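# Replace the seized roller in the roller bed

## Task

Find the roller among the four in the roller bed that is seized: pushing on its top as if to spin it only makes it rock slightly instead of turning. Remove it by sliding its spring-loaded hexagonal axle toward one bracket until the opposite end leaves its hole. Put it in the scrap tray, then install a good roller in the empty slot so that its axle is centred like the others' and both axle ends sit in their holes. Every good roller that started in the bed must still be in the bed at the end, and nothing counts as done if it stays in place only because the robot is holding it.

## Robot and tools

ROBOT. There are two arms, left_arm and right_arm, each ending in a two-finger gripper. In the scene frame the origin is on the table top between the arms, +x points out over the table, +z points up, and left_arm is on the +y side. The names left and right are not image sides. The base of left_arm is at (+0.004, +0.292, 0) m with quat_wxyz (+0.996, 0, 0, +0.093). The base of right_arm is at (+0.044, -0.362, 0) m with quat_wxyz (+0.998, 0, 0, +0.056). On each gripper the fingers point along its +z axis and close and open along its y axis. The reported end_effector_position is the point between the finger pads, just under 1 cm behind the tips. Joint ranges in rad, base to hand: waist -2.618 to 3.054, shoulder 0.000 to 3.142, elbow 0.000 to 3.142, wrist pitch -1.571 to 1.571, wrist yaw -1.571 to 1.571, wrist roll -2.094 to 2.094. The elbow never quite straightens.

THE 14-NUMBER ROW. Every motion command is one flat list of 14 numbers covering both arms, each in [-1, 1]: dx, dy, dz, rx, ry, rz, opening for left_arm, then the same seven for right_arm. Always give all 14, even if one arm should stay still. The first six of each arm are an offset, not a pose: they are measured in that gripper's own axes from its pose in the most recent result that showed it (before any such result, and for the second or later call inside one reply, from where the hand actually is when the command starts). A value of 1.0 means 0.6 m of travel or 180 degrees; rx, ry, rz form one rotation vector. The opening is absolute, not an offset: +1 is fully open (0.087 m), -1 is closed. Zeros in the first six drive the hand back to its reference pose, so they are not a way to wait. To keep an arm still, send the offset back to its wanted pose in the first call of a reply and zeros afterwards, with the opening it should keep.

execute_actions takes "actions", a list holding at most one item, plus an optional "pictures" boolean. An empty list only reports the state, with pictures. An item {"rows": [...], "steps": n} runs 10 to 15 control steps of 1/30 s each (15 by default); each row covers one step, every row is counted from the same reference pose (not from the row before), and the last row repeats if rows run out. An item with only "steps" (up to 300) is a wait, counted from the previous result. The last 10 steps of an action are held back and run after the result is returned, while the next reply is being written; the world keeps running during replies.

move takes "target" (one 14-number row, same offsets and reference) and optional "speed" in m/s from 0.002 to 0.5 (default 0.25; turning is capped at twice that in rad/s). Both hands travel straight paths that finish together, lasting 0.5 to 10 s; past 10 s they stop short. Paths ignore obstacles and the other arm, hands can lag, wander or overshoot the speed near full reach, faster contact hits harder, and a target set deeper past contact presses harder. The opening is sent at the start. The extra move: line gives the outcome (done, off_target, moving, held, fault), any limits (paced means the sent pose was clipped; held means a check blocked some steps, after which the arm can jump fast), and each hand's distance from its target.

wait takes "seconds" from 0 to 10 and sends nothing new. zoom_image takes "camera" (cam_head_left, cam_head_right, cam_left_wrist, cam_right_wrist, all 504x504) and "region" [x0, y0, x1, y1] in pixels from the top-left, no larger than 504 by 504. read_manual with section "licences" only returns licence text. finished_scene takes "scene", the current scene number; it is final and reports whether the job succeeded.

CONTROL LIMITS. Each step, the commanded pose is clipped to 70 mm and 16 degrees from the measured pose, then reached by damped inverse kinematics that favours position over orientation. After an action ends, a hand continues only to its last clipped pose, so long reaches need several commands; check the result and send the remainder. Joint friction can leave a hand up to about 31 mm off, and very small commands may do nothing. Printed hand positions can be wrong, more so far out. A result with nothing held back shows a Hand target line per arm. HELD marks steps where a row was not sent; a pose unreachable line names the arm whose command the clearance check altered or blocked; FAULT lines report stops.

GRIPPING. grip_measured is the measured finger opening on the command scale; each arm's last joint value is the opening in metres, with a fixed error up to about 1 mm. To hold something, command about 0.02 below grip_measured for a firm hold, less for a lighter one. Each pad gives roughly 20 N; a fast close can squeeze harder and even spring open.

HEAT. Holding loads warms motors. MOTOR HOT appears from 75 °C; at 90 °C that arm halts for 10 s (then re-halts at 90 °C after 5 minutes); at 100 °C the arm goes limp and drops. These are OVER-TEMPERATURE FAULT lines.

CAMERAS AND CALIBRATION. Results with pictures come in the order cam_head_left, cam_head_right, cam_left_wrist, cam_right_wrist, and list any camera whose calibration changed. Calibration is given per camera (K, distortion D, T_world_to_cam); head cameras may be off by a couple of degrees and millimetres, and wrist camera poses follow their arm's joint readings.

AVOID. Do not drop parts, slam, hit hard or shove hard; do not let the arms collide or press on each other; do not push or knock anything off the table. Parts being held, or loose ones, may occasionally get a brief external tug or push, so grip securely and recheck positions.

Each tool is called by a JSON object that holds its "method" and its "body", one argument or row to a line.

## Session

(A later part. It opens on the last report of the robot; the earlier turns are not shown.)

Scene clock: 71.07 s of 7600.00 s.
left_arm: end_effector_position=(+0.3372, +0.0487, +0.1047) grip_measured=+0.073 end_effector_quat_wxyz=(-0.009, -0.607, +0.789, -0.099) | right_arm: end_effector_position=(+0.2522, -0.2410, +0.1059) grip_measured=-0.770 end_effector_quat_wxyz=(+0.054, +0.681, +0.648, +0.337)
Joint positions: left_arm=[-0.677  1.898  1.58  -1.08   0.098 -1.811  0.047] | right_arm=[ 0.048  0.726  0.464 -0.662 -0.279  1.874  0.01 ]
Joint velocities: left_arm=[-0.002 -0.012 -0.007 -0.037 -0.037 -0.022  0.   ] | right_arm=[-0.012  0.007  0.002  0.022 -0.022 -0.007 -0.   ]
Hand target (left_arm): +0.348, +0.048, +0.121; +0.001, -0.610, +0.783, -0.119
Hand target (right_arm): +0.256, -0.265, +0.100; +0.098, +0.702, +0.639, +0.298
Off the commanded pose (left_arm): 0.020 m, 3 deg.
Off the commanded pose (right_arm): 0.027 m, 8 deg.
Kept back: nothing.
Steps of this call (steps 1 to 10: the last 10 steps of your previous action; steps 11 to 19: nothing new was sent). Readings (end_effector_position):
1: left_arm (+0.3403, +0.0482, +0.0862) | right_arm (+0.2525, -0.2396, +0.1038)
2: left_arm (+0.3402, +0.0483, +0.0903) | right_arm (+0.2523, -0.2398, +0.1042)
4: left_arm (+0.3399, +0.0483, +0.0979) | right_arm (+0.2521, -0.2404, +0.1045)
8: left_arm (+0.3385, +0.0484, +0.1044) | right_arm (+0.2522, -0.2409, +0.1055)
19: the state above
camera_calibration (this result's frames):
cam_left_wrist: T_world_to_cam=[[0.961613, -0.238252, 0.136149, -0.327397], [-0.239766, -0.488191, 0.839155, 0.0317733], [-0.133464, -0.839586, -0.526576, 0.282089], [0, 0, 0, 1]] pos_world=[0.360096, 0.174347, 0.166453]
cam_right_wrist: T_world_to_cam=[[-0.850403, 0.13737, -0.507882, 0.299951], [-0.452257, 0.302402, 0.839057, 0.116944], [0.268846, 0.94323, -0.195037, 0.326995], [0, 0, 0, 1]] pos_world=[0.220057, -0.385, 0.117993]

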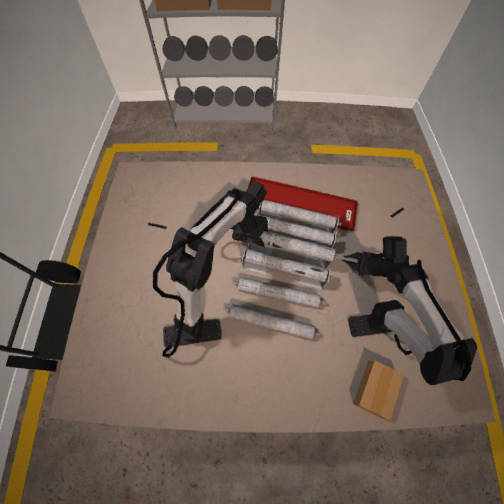

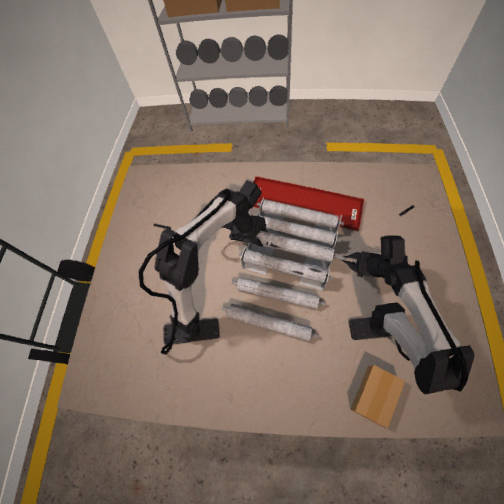

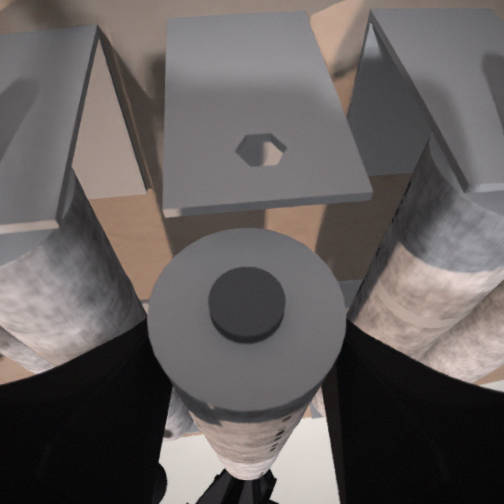

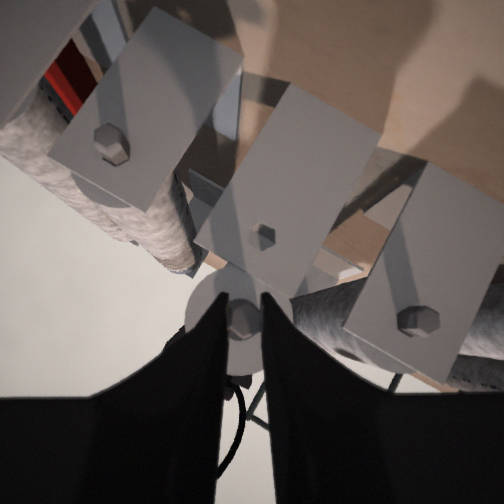

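{"method": "execute_actions", "body": {
  "actions": []
}}

Scene clock: 72.53 s of 7600.00 s.
left_arm: end_effector_position=(+0.3372, +0.0487, +0.1047) grip_measured=+0.073 end_effector_quat_wxyz=(-0.009, -0.607, +0.789, -0.099) | right_arm: end_effector_position=(+0.2522, -0.2410, +0.1059) grip_measured=-0.770 end_effector_quat_wxyz=(+0.054, +0.681, +0.648, +0.337)
Joint positions: left_arm=[-0.677  1.898  1.58  -1.08   0.098 -1.811  0.047] | right_arm=[ 0.048  0.726  0.464 -0.662 -0.279  1.874  0.01 ]
Joint velocities: left_arm=[-0.012  0.012 -0.007  0.037 -0.037  0.022 -0.001] | right_arm=[ 0.007  0.007 -0.002 -0.037 -0.022 -0.037  0.   ]
Hand target (left_arm): +0.348, +0.048, +0.121; +0.001, -0.610, +0.783, -0.119
Hand target (right_arm): +0.256, -0.265, +0.100; +0.098, +0.702, +0.639, +0.298
Off the commanded pose (left_arm): 0.020 m, 3 deg.
Off the commanded pose (right_arm): 0.027 m, 8 deg.
Kept back: nothing.
Steps of this call (steps 1 to 44: nothing new was sent). Readings (end_effector_position):
1: left_arm (+0.3372, +0.0487, +0.1047) | right_arm (+0.2522, -0.2410, +0.1059)
2: left_arm (+0.3372, +0.0487, +0.1047) | right_arm (+0.2522, -0.2410, +0.1059)
4: left_arm (+0.3372, +0.0487, +0.1047) | right_arm (+0.2522, -0.2410, +0.1059)
8: left_arm (+0.3372, +0.0487, +0.1047) | right_arm (+0.2522, -0.2410, +0.1059)
44: the state above
camera_calibration (this result's frames):
cam_left_wrist: T_world_to_cam=[[0.961613, -0.238252, 0.136149, -0.327397], [-0.239766, -0.488191, 0.839155, 0.0317733], [-0.133464, -0.839586, -0.526576, 0.282089], [0, 0, 0, 1]] pos_world=[0.360096, 0.174347, 0.166453]
cam_right_wrist: T_world_to_cam=[[-0.850403, 0.13737, -0.507882, 0.299951], [-0.452257, 0.302402, 0.839057, 0.116944], [0.268846, 0.94323, -0.195037, 0.326995], [0, 0, 0, 1]] pos_world=[0.220057, -0.385, 0.117993]

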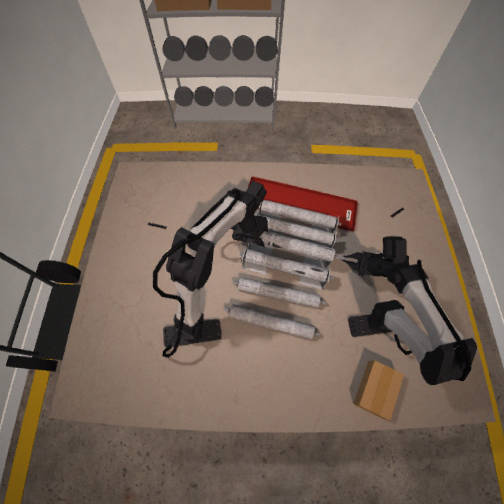

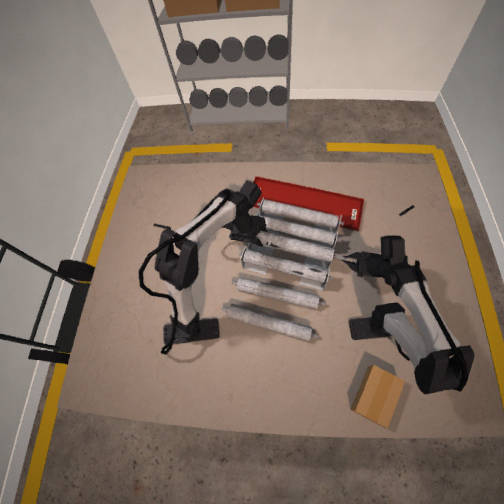

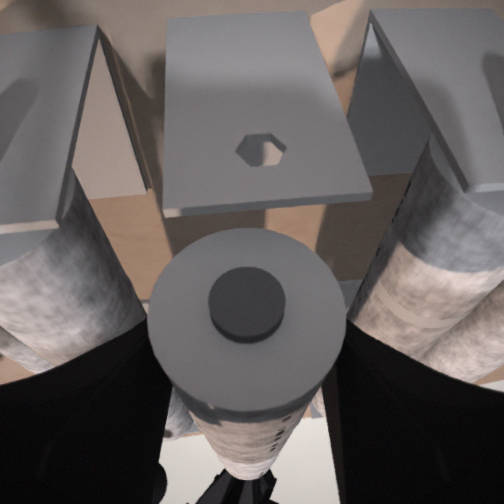

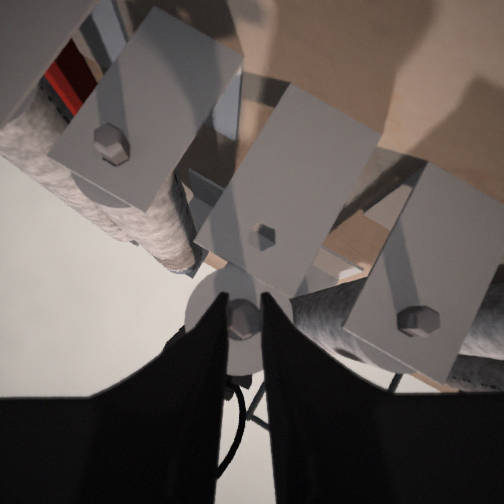

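{"method": "move", "body": {
  "target": [0.018,-0.019,-0.131,0,0,0,0.03,0.083,0.066,-0.077,0,0,0,-0.85],
  "speed": 0.08
}}

Scene clock: 74.83 s of 7600.00 s.
left_arm: end_effector_position=(+0.3309, +0.0481, +0.1685) grip_measured=+0.073 end_effector_quat_wxyz=(-0.016, -0.607, +0.791, -0.080) | right_arm: end_effector_position=(+0.2520, -0.2224, +0.1723) grip_measured=-0.769 end_effector_quat_wxyz=(+0.044, +0.689, +0.645, +0.328)
Joint positions: left_arm=[-0.687  1.933  1.891 -1.395  0.094 -1.818  0.047] | right_arm=[ 0.193  0.79   0.753 -0.883 -0.194  2.007  0.01 ]
Joint velocities: left_arm=[ 0.007  0.002  0.007  0.022 -0.037 -0.037 -0.   ] | right_arm=[-0.012 -0.012  0.002  0.022 -0.007  0.007  0.001]
Hand target (left_arm): +0.337, +0.050, +0.184; -0.009, -0.607, +0.789, -0.099
Hand target (right_arm): +0.257, -0.220, +0.182; +0.054, +0.680, +0.648, +0.338
Off the commanded pose (left_arm): 0.017 m, 2 deg.
Off the commanded pose (right_arm): 0.011 m, 2 deg.
Kept back: nothing.
move: off_target (left_arm, right_arm)
camera_calibration (this result's frames):
cam_left_wrist: T_world_to_cam=[[0.964711, -0.244382, 0.0980306, -0.324537], [-0.212965, -0.505221, 0.8363, -0.0311651], [-0.154849, -0.827665, -0.539437, 0.323005], [0, 0, 0, 1]] pos_world=[0.356464, 0.172284, 0.232119]
cam_right_wrist: T_world_to_cam=[[-0.863921, 0.147307, -0.481603, 0.332073], [-0.424178, 0.302693, 0.853493, 0.0460181], [0.271503, 0.941636, -0.199018, 0.322142], [0, 0, 0, 1]] pos_world=[0.218942, -0.366186, 0.184763]

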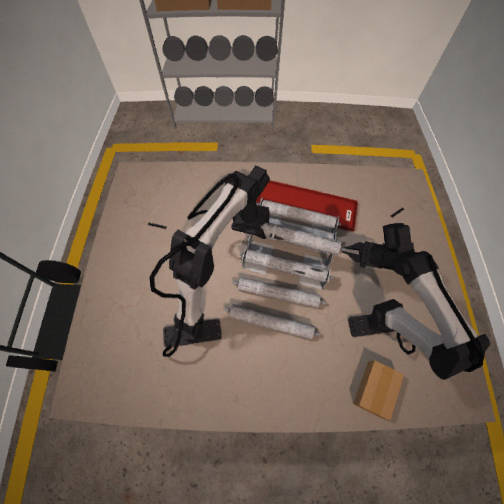

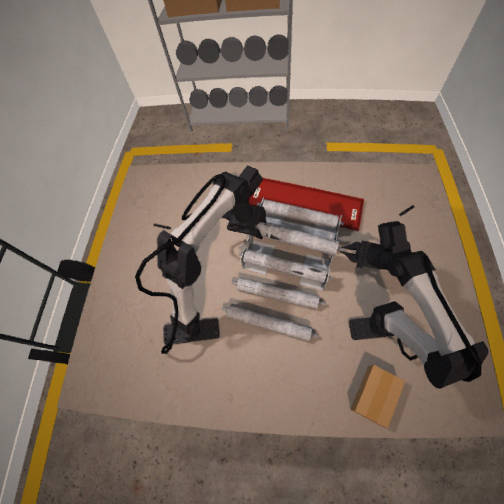

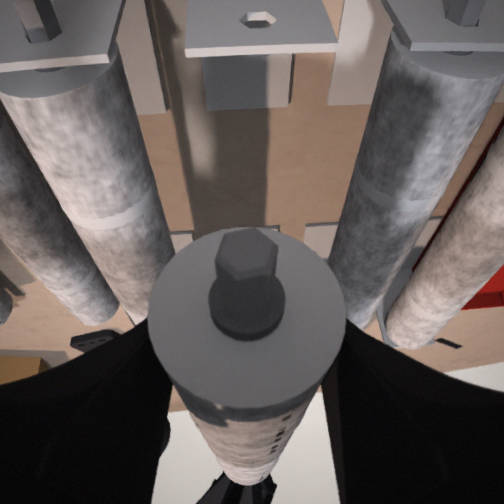

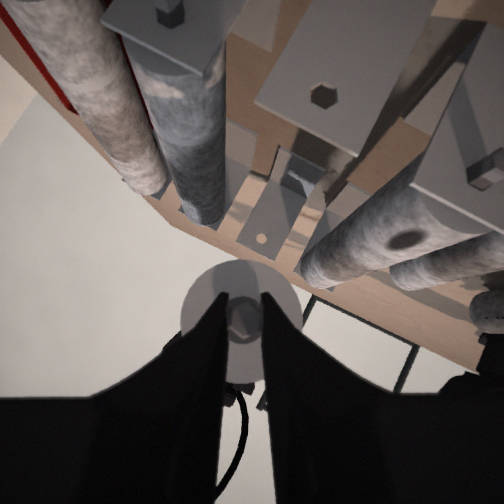

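{"method": "move", "body": {
  "target": [-0.009,-0.449,0.04,0.14,0,0.019,0.03,-0.119,0.399,0.172,-0.073,-0.004,-0.04,-0.85],
  "speed": 0.12
}}

Scene clock: 78.30 s of 7600.00 s.
left_arm: end_effector_position=(+0.5681, -0.0157, +0.1292) grip_measured=+0.073 end_effector_quat_wxyz=(+0.113, -0.599, +0.741, -0.281) | right_arm: end_effector_position=(+0.4934, -0.2851, +0.1589) grip_measured=-0.772 end_effector_quat_wxyz=(+0.126, +0.650, +0.660, +0.356)
Joint positions: left_arm=[-0.608  2.685  2.836 -1.108  0.05  -1.798  0.047] | right_arm=[-0.16   1.678  1.247 -0.43  -0.343  1.637  0.01 ]
Joint velocities: left_arm=[-0.002 -0.012 -0.007  0.007 -0.051  0.007  0.   ] | right_arm=[-0.012 -0.012  0.002  0.022  0.007  0.066  0.001]
Hand target (left_arm): +0.586, -0.017, +0.172; +0.157, -0.573, +0.731, -0.335
Hand target (right_arm): +0.510, -0.290, +0.182; +0.146, +0.641, +0.645, +0.390
Off the commanded pose (left_arm): 0.050 m, 6 deg.
Off the commanded pose (right_arm): 0.029 m, 5 deg.
elbow stopped short (left arm): the move would have taken joint 3 (elbow) straighter than the controller allows; a more bent joint 3 avoids this.
Kept back: nothing.
move: off_target (left_arm, right_arm)
camera_calibration (this result's frames):
cam_left_wrist: T_world_to_cam=[[0.830072, -0.119457, 0.544711, -0.544319], [-0.542814, -0.396932, 0.740134, 0.221477], [0.127799, -0.910041, -0.394325, 0.105182], [0, 0, 0, 1]] pos_world=[0.558603, 0.118608, 0.174049]
cam_right_wrist: T_world_to_cam=[[-0.771965, 0.0816334, -0.630402, 0.50294], [-0.565573, 0.364494, 0.739778, 0.284319], [0.290168, 0.927621, -0.235207, 0.305496], [0, 0, 0, 1]] pos_world=[0.46041, -0.428074, 0.178576]

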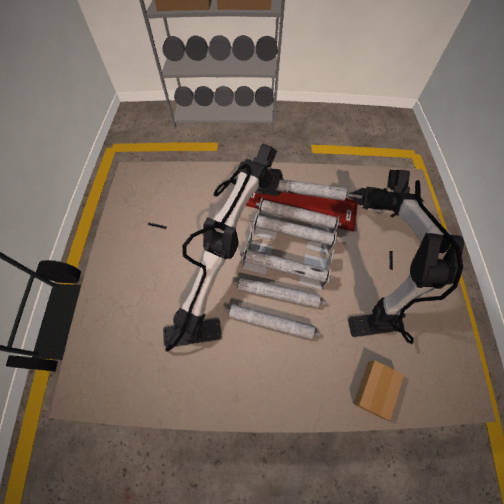

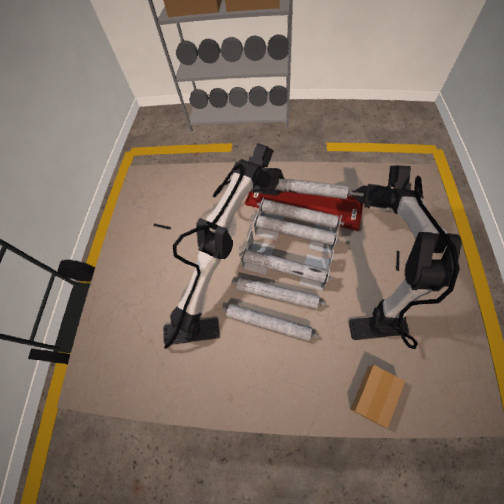

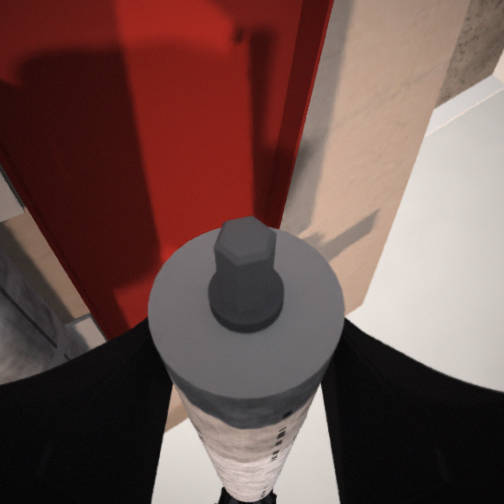

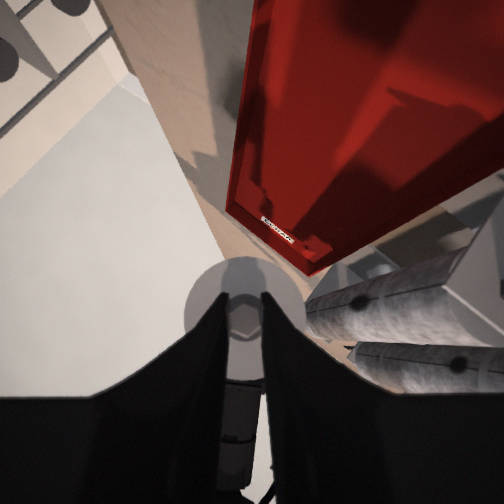

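{"method": "move", "body": {
  "target": [-0.02,0.027,0.1,0,0,0,0.03,-0.061,-0.061,0.142,0,0,0,-0.85],
  "speed": 0.05
}}

Scene clock: 82.43 s of 7600.00 s.
left_arm: end_effector_position=(+0.5631, -0.0139, +0.0890) grip_measured=+0.073 end_effector_quat_wxyz=(+0.095, -0.612, +0.746, -0.244) | right_arm: end_effector_position=(+0.5213, -0.2897, +0.0658) grip_measured=-0.772 end_effector_quat_wxyz=(+0.127, +0.654, +0.663, +0.342)
Joint positions: left_arm=[-0.61   2.745  2.836 -1.134  0.045 -1.81   0.047] | right_arm=[-0.16   1.905  1.158 -0.137 -0.321  1.627  0.01 ]
Joint velocities: left_arm=[ 0.002  0.007  0.007 -0.051  0.007  0.081  0.001] | right_arm=[-0.032 -0.017 -0.002  0.007  0.022 -0.007  0.001]
Hand target (left_arm): +0.584, -0.018, +0.070; +0.108, -0.600, +0.746, -0.269
Hand target (right_arm): +0.524, -0.289, +0.065; +0.125, +0.650, +0.660, +0.356
Off the commanded pose (left_arm): 0.032 m, 5 deg.
Off the commanded pose (right_arm): 0.003 m, 2 deg.
Kept back: nothing.
move: off_target (left_arm)
camera_calibration (this result's frames):
cam_left_wrist: T_world_to_cam=[[0.872199, -0.126701, 0.472457, -0.535499], [-0.477855, -0.427077, 0.767633, 0.209855], [0.104515, -0.895294, -0.433041, 0.108361], [0, 0, 0, 1]] pos_world=[0.556016, 0.118791, 0.138833]
cam_right_wrist: T_world_to_cam=[[-0.784808, 0.073393, -0.615377, 0.469511], [-0.547114, 0.384367, 0.743592, 0.366548], [0.291105, 0.920258, -0.2615, 0.278876], [0, 0, 0, 1]] pos_world=[0.487837, -0.431985, 0.0892906]

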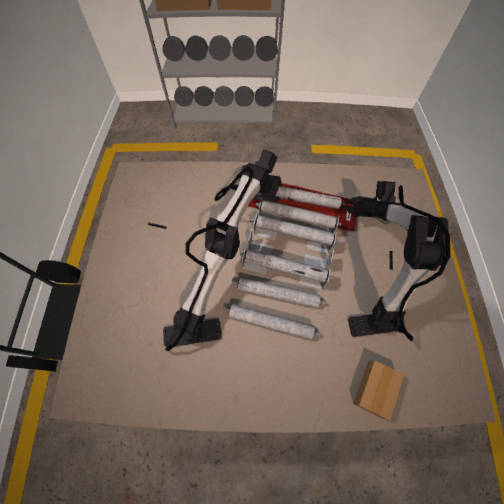

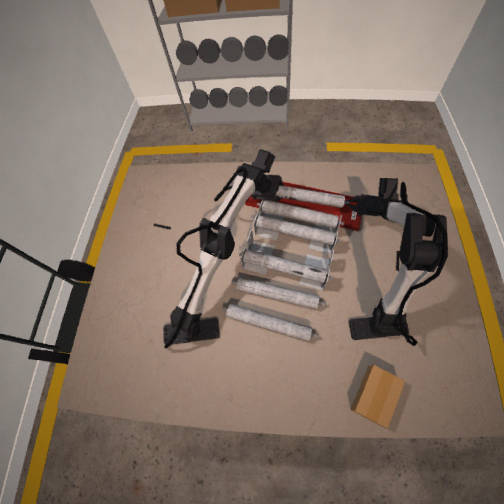

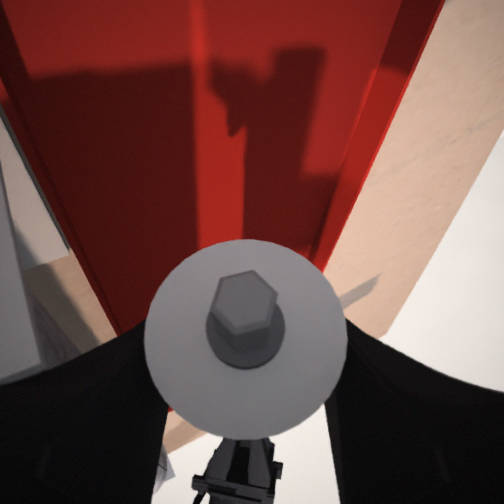

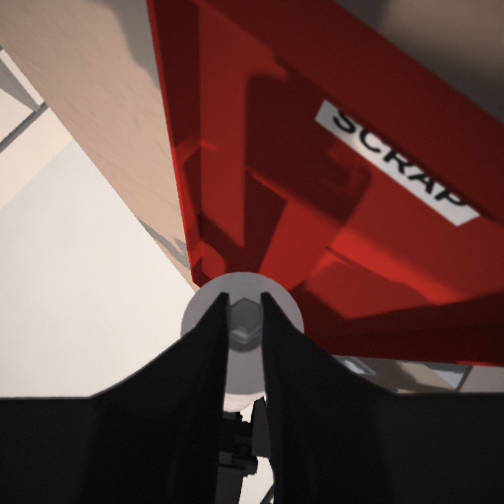

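{"method": "move", "body": {
  "target": [0,-0.015,-0.02,0,0,0,0.03,-0.02,-0.04,0.05,0,0,0,-0.85],
  "speed": 0.03
}}

Scene clock: 84.63 s of 7600.00 s.
left_arm: end_effector_position=(+0.5616, -0.0142, +0.0899) grip_measured=+0.073 end_effector_quat_wxyz=(+0.097, -0.606, +0.751, -0.242) | right_arm: end_effector_position=(+0.5274, -0.2882, +0.0404) grip_measured=-0.771 end_effector_quat_wxyz=(+0.129, +0.651, +0.659, +0.353)
Joint positions: left_arm=[-0.613  2.749  2.851 -1.146  0.042 -1.796  0.047] | right_arm=[-0.16   1.975  1.117 -0.004 -0.333  1.636  0.01 ]
Joint velocities: left_arm=[-0.002 -0.002  0.012  0.022  0.051 -0.022  0.001] | right_arm=[-0.007  0.002  0.007 -0.007 -0.007 -0.037 -0.   ]
Hand target (left_arm): +0.565, -0.012, +0.103; +0.099, -0.612, +0.742, -0.254
Hand target (right_arm): +0.523, -0.290, +0.026; +0.127, +0.654, +0.663, +0.342
Off the commanded pose (left_arm): 0.014 m, 1 deg.
Off the commanded pose (right_arm): 0.016 m, 1 deg.
elbow stopped short (left arm): the move would have taken joint 3 (elbow) straighter than the controller allows; a more bent joint 3 avoids this.
Kept back: nothing.
move: off_target (left_arm, right_arm)
camera_calibration (this result's frames):
cam_left_wrist: T_world_to_cam=[[0.868616, -0.142579, 0.474529, -0.53306], [-0.48635, -0.428402, 0.761535, 0.213587], [0.0947095, -0.892269, -0.44146, 0.114922], [0, 0, 0, 1]] pos_world=[0.556019, 0.118039, 0.141032]
cam_right_wrist: T_world_to_cam=[[-0.771622, 0.0815086, -0.630838, 0.454505], [-0.563216, 0.373361, 0.737149, 0.393722], [0.295614, 0.924099, -0.242186, 0.266987], [0, 0, 0, 1]] pos_world=[0.493532, -0.430769, 0.0611473]

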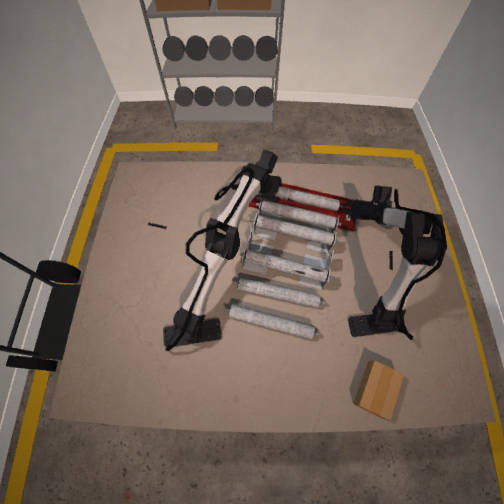

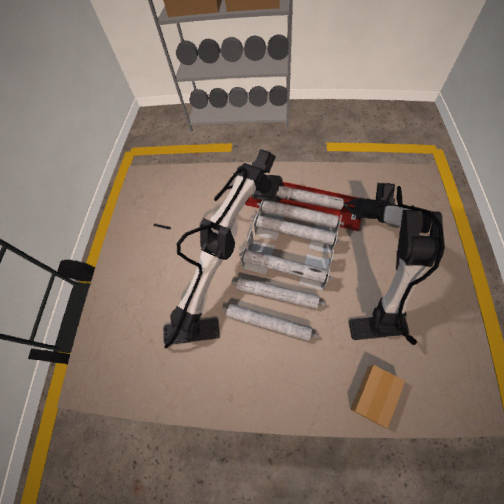

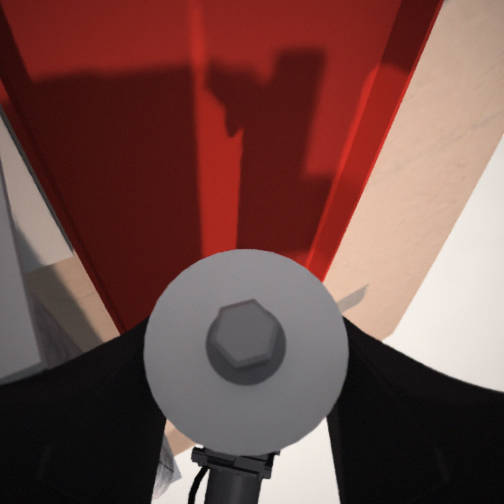

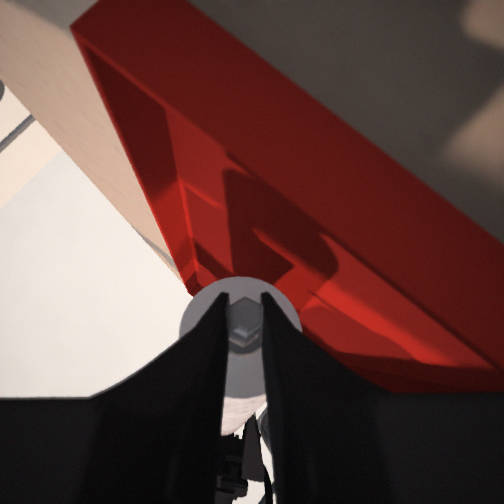

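{"method": "move", "body": {
  "target": [0,-0.015,-0.02,0,0,0,0.03,-0.01,-0.025,0.03,0.08,0.04,0.04,-0.85],
  "speed": 0.03
}}

{"method": "move", "body": {
  "target": [0,-0.015,-0.02,0,0,0,0.03,0,0,0,0,0,0,-0.3]
}}

Scene clock: 90.47 s of 7600.00 s.
left_arm: end_effector_position=(+0.5614, -0.0140, +0.0893) grip_measured=+0.073 end_effector_quat_wxyz=(+0.100, -0.609, +0.750, -0.240) | right_arm: end_effector_position=(+0.5330, -0.2855, +0.0317) grip_measured=-0.765 end_effector_quat_wxyz=(+0.017, +0.668, +0.672, +0.320)
Joint positions: left_arm=[-0.615  2.749  2.851 -1.149  0.033 -1.802  0.047] | right_arm=[-0.192  2.122  1.391 -0.356 -0.457  1.601  0.01 ]
Joint velocities: left_arm=[-0.027 -0.002 -0.032 -0.037  0.066  0.022 -0.001] | right_arm=[-0.002  0.007  0.022 -0.095 -0.022 -0.022 -0.   ]
Hand target (left_arm): +0.564, -0.012, +0.104; +0.103, -0.606, +0.747, -0.253
Hand target (right_arm): +0.528, -0.286, +0.018; -0.017, +0.678, +0.663, +0.317
Off the commanded pose (left_arm): 0.016 m, 1 deg.
Off the commanded pose (right_arm): 0.016 m, 4 deg.
elbow stopped short (left arm): the move would have taken joint 3 (elbow) straighter than the controller allows; a more bent joint 3 avoids this.
Kept back: nothing.
move: off_target (left_arm, right_arm)
camera_calibration (this result's frames):
cam_left_wrist: T_world_to_cam=[[0.869925, -0.139044, 0.473178, -0.533152], [-0.482794, -0.435998, 0.759484, 0.212129], [0.100703, -0.889141, -0.446415, 0.111997], [0, 0, 0, 1]] pos_world=[0.554938, 0.117937, 0.141164]
cam_right_wrist: T_world_to_cam=[[-0.888862, 0.0805556, -0.451039, 0.509649], [-0.417693, 0.262109, 0.86996, 0.288738], [0.188301, 0.96167, -0.199331, 0.327337], [0, 0, 0, 1]] pos_world=[0.511973, -0.431526, 0.0439295]

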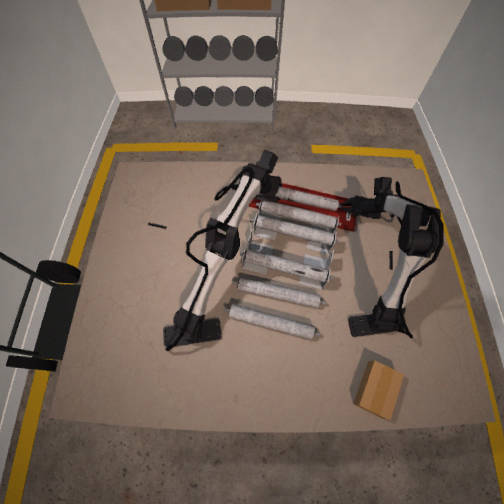

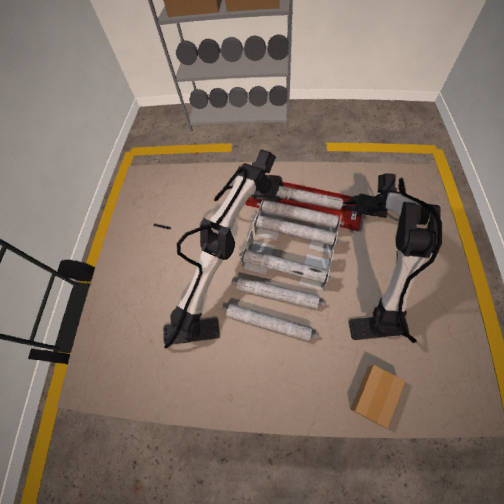

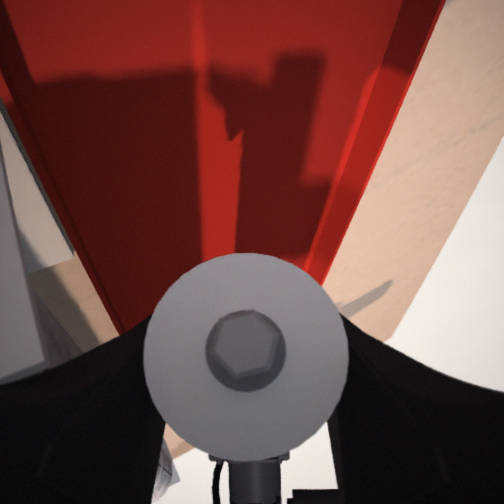

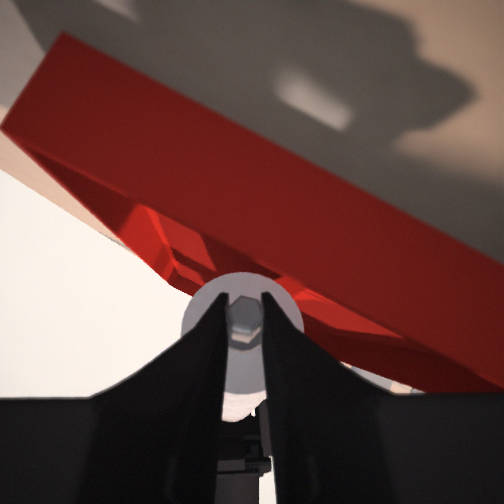

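Scene clock: 91.17 s of 7600.00 s.
left_arm: end_effector_position=(+0.5599, -0.0137, +0.0882) grip_measured=+0.073 end_effector_quat_wxyz=(+0.100, -0.607, +0.752, -0.236) | right_arm: end_effector_position=(+0.5334, -0.2856, +0.0319) grip_measured=-0.300 end_effector_quat_wxyz=(+0.018, +0.667, +0.672, +0.321)
Joint positions: left_arm=[-0.617  2.749  2.851 -1.155  0.029 -1.796  0.047] | right_arm=[-0.192  2.122  1.391 -0.354 -0.457  1.601  0.031]
Joint velocities: left_arm=[-0.012  0.012  0.007  0.051 -0.007 -0.051 -0.   ] | right_arm=[-0.007 -0.012 -0.007 -0.007 -0.066  0.007  0.   ]
Hand target (left_arm): +0.563, -0.012, +0.104; +0.105, -0.608, +0.746, -0.250
Hand target (right_arm): +0.533, -0.285, +0.032; +0.017, +0.668, +0.672, +0.321
Off the commanded pose (left_arm): 0.016 m, 1 deg.
Off the commanded pose (right_arm): 0.000 m, 0 deg.
elbow stopped short (left arm): the move would have taken joint 3 (elbow) straighter than the controller allows; a more bent joint 3 avoids this.
Kept back: nothing.
move: off_target (left_arm)
camera_calibration (this result's frames):
cam_left_wrist: T_world_to_cam=[[0.870852, -0.146545, 0.469192, -0.531508], [-0.482187, -0.440056, 0.757526, 0.212146], [0.0954592, -0.885932, -0.453886, 0.115579], [0, 0, 0, 1]] pos_world=[0.554126, 0.117862, 0.141133]
cam_right_wrist: T_world_to_cam=[[-0.887782, 0.0801334, -0.453235, 0.509495], [-0.419822, 0.262655, 0.86877, 0.290109], [0.188662, 0.961556, -0.199539, 0.327158], [0, 0, 0, 1]] pos_world=[0.512392, -0.431607, 0.0441635]

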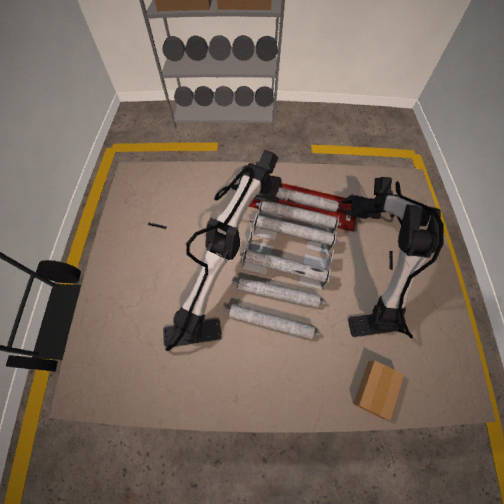

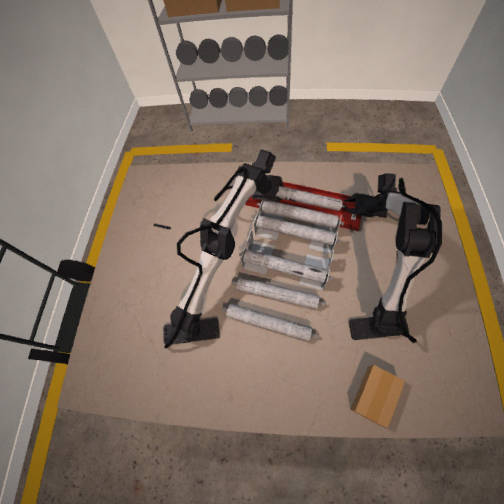

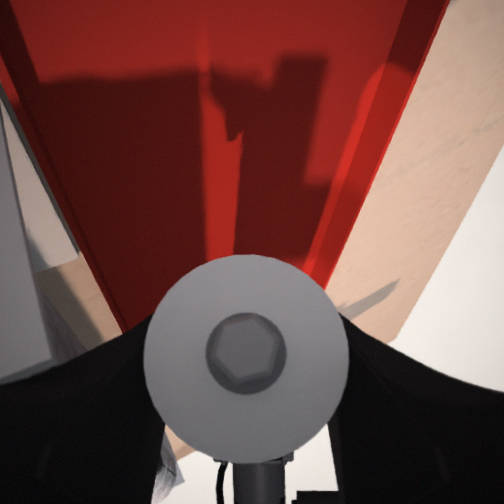

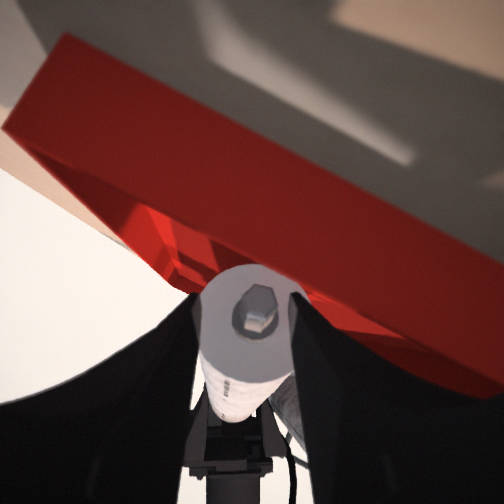

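{"method": "move", "body": {
  "target": [0,-0.015,-0.02,0,0,0,0.03,0.074,0.083,-0.145,0.0886,-0.083,0.0366,-0.3]
}}

{"method": "move", "body": {
  "target": [0,-0.015,-0.02,0,0,0,0.03,0.237,-0.028,0.038,0,0,0,0.55]
}}

Scene clock: 94.27 s of 7600.00 s.
left_arm: end_effector_position=(+0.5599, -0.0137, +0.0882) grip_measured=+0.073 end_effector_quat_wxyz=(+0.100, -0.607, +0.752, -0.236) | right_arm: end_effector_position=(+0.5320, -0.2911, +0.1511) grip_measured=-0.300 end_effector_quat_wxyz=(-0.001, +0.735, +0.661, +0.148)
Joint positions: left_arm=[-0.617  2.749  2.851 -1.155  0.029 -1.796  0.047] | right_arm=[-0.122  2.251  2.264 -1.364 -0.201  1.69   0.031]
Joint velocities: left_arm=[-0.012  0.002 -0.012  0.007  0.007  0.022 -0.001] | right_arm=[-0.012  0.012  0.007 -0.051 -0.007 -0.022  0.001]
Hand target (left_arm): +0.562, -0.012, +0.103; +0.106, -0.607, +0.748, -0.247
Hand target (right_arm): +0.531, -0.288, +0.143; -0.007, +0.735, +0.664, +0.136
Off the commanded pose (left_arm): 0.015 m, 0 deg.
Off the commanded pose (right_arm): 0.011 m, 1 deg.
elbow stopped short (left arm): the move would have taken joint 3 (elbow) straighter than the controller allows; a more bent joint 3 avoids this.
Kept back: nothing.
move: off_target (left_arm, right_arm)
camera_calibration (this result's frames):
cam_left_wrist: T_world_to_cam=[[0.870852, -0.146545, 0.469192, -0.531508], [-0.482187, -0.440056, 0.757526, 0.212146], [0.0954592, -0.885932, -0.453886, 0.115579], [0, 0, 0, 1]] pos_world=[0.554126, 0.117862, 0.141133]
cam_right_wrist: T_world_to_cam=[[-0.976184, 0.109368, -0.187361, 0.578137], [-0.116359, 0.464948, 0.877658, 0.0835502], [0.183101, 0.878557, -0.441149, 0.371825], [0, 0, 0, 1]] pos_world=[0.506008, -0.428746, 0.199022]

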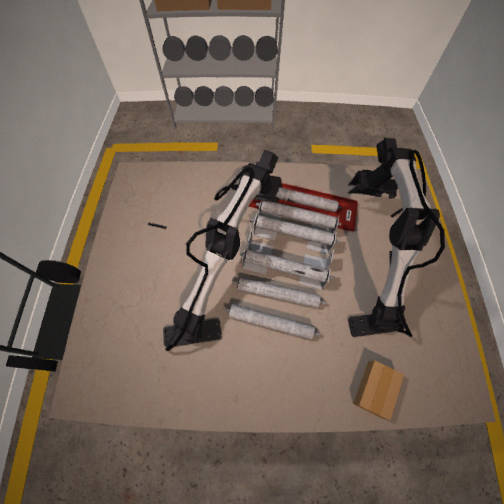

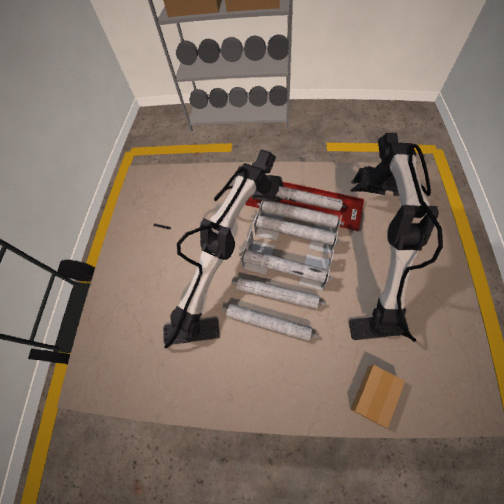

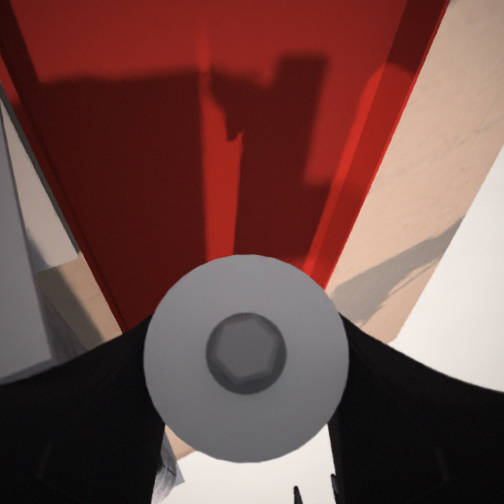

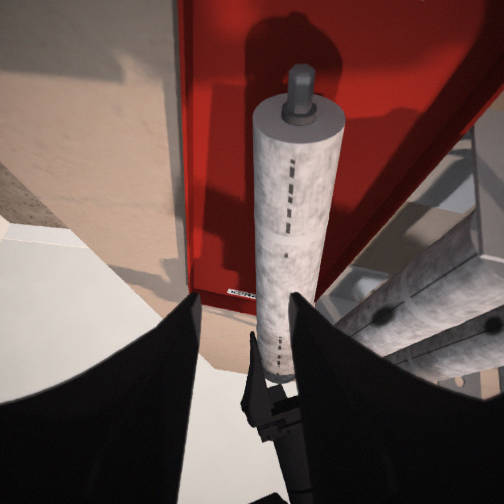

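Scene clock: 95.60 s of 7600.00 s.
left_arm: end_effector_position=(+0.5599, -0.0137, +0.0882) grip_measured=+0.073 end_effector_quat_wxyz=(+0.100, -0.607, +0.752, -0.236) | right_arm: end_effector_position=(+0.5334, -0.1449, +0.1722) grip_measured=+0.550 end_effector_quat_wxyz=(+0.004, +0.729, +0.664, +0.166)
Joint positions: left_arm=[-0.617  2.749  2.851 -1.155  0.029 -1.796  0.047] | right_arm=[ 0.192  2.386  2.571 -1.448 -0.131  1.99   0.068]
Joint velocities: left_arm=[-0.012 -0.012  0.012 -0.066  0.11   0.051 -0.001] | right_arm=[-0.017  0.017  0.007 -0.007  0.066  0.007 -0.   ]
Hand target (left_arm): +0.562, -0.012, +0.103; +0.106, -0.607, +0.748, -0.247
Hand target (right_arm): +0.534, -0.148, +0.160; +0.001, +0.735, +0.661, +0.149
Off the commanded pose (left_arm): 0.015 m, 0 deg.
Off the commanded pose (right_arm): 0.015 m, 2 deg.
elbow stopped short (left arm): the move would have taken joint 3 (elbow) straighter than the controller allows; a more bent joint 3 avoids this.
Kept back: nothing.
move: off_target (left_arm, right_arm)
camera_calibration (this result's frames):
cam_left_wrist: T_world_to_cam=[[0.870852, -0.146545, 0.469192, -0.531508], [-0.482187, -0.440056, 0.757526, 0.212146], [0.0954592, -0.885932, -0.453886, 0.115579], [0, 0, 0, 1]] pos_world=[0.554126, 0.117862, 0.141133]
cam_right_wrist: T_world_to_cam=[[-0.969992, 0.103276, -0.22011, 0.56891], [-0.151765, 0.450097, 0.879989, 0.0134658], [0.189953, 0.886988, -0.420917, 0.246489], [0, 0, 0, 1]] pos_world=[0.507061, -0.283448, 0.217124]

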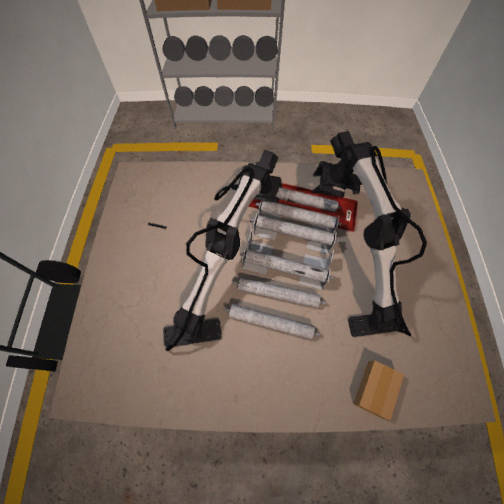

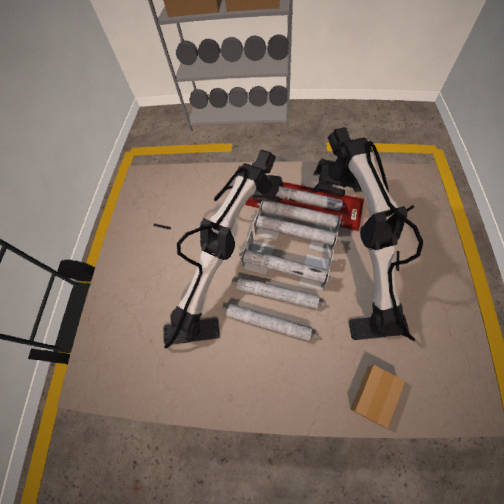

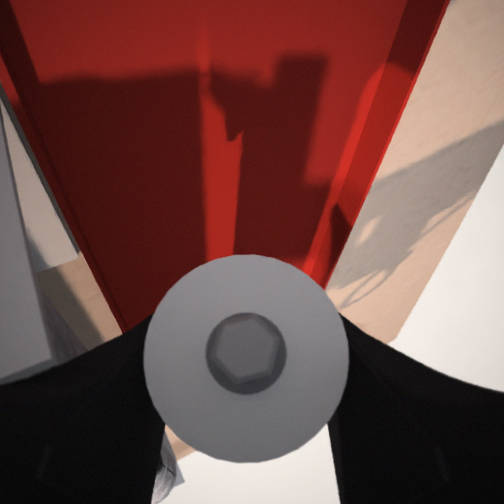

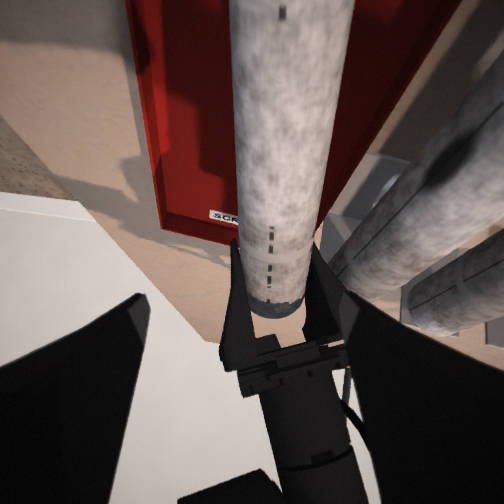

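{"method": "move", "body": {
  "target": [0,-0.015,-0.02,0,0,0,0.03,0,-0.032,0.19,0,0,0,0.55],
  "speed": 0.1
}}

Scene clock: 98.23 s of 7600.00 s.
left_arm: end_effector_position=(+0.5599, -0.0137, +0.0882) grip_measured=+0.073 end_effector_quat_wxyz=(+0.100, -0.607, +0.752, -0.236) | right_arm: end_effector_position=(+0.5496, -0.1194, +0.0757) grip_measured=+0.550 end_effector_quat_wxyz=(+0.007, +0.728, +0.661, +0.181)
Joint positions: left_arm=[-0.617  2.749  2.851 -1.155  0.029 -1.796  0.047] | right_arm=[ 0.23   2.352  2.103 -0.979 -0.124  2.032  0.068]
Joint velocities: left_arm=[ 0.007 -0.007 -0.012 -0.022 -0.007 -0.051 -0.001] | right_arm=[ 0.012  0.012  0.027 -0.037 -0.037  0.051  0.   ]
Hand target (left_arm): +0.562, -0.012, +0.103; +0.106, -0.607, +0.748, -0.247
Hand target (right_arm): +0.544, -0.117, +0.061; +0.004, +0.729, +0.664, +0.166
Off the commanded pose (left_arm): 0.015 m, 0 deg.
Off the commanded pose (right_arm): 0.017 m, 2 deg.
elbow stopped short (left arm): the move would have taken joint 3 (elbow) straighter than the controller allows; a more bent joint 3 avoids this.
Kept back: nothing.
move: off_target (left_arm, right_arm)
camera_calibration (this result's frames):
cam_left_wrist: T_world_to_cam=[[0.870852, -0.146545, 0.469192, -0.531508], [-0.482187, -0.440056, 0.757526, 0.212146], [0.0954592, -0.885932, -0.453886, 0.115579], [0, 0, 0, 1]] pos_world=[0.554126, 0.117862, 0.141133]
cam_right_wrist: T_world_to_cam=[[-0.963598, 0.109645, -0.24384, 0.559717], [-0.173623, 0.436921, 0.882584, 0.099672], [0.203309, 0.892792, -0.401979, 0.172088], [0, 0, 0, 1]] pos_world=[0.52166, -0.258558, 0.117688]

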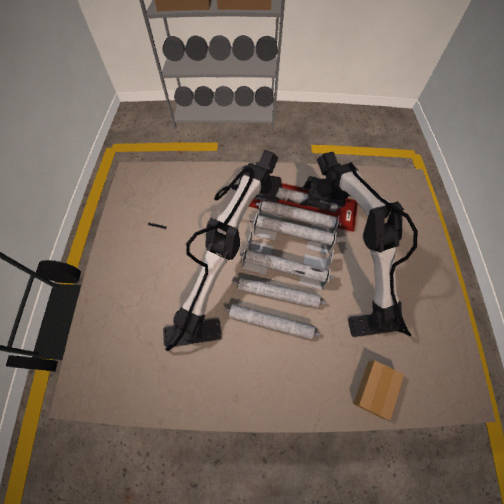

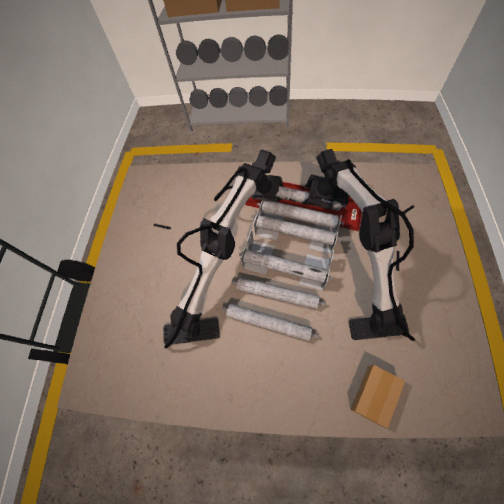

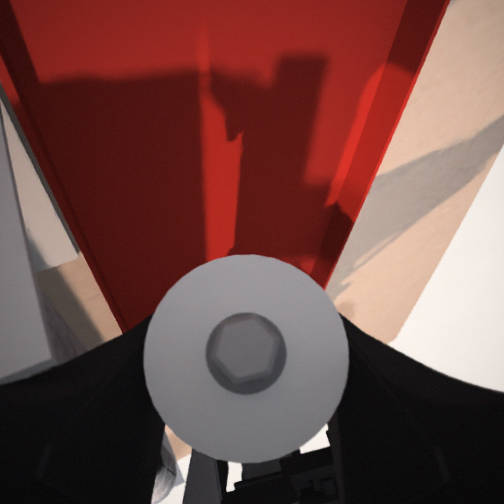

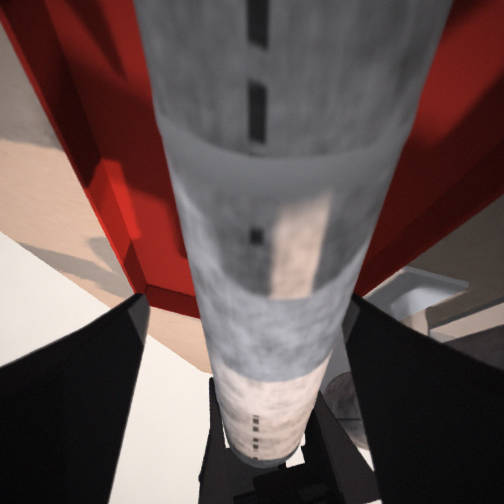

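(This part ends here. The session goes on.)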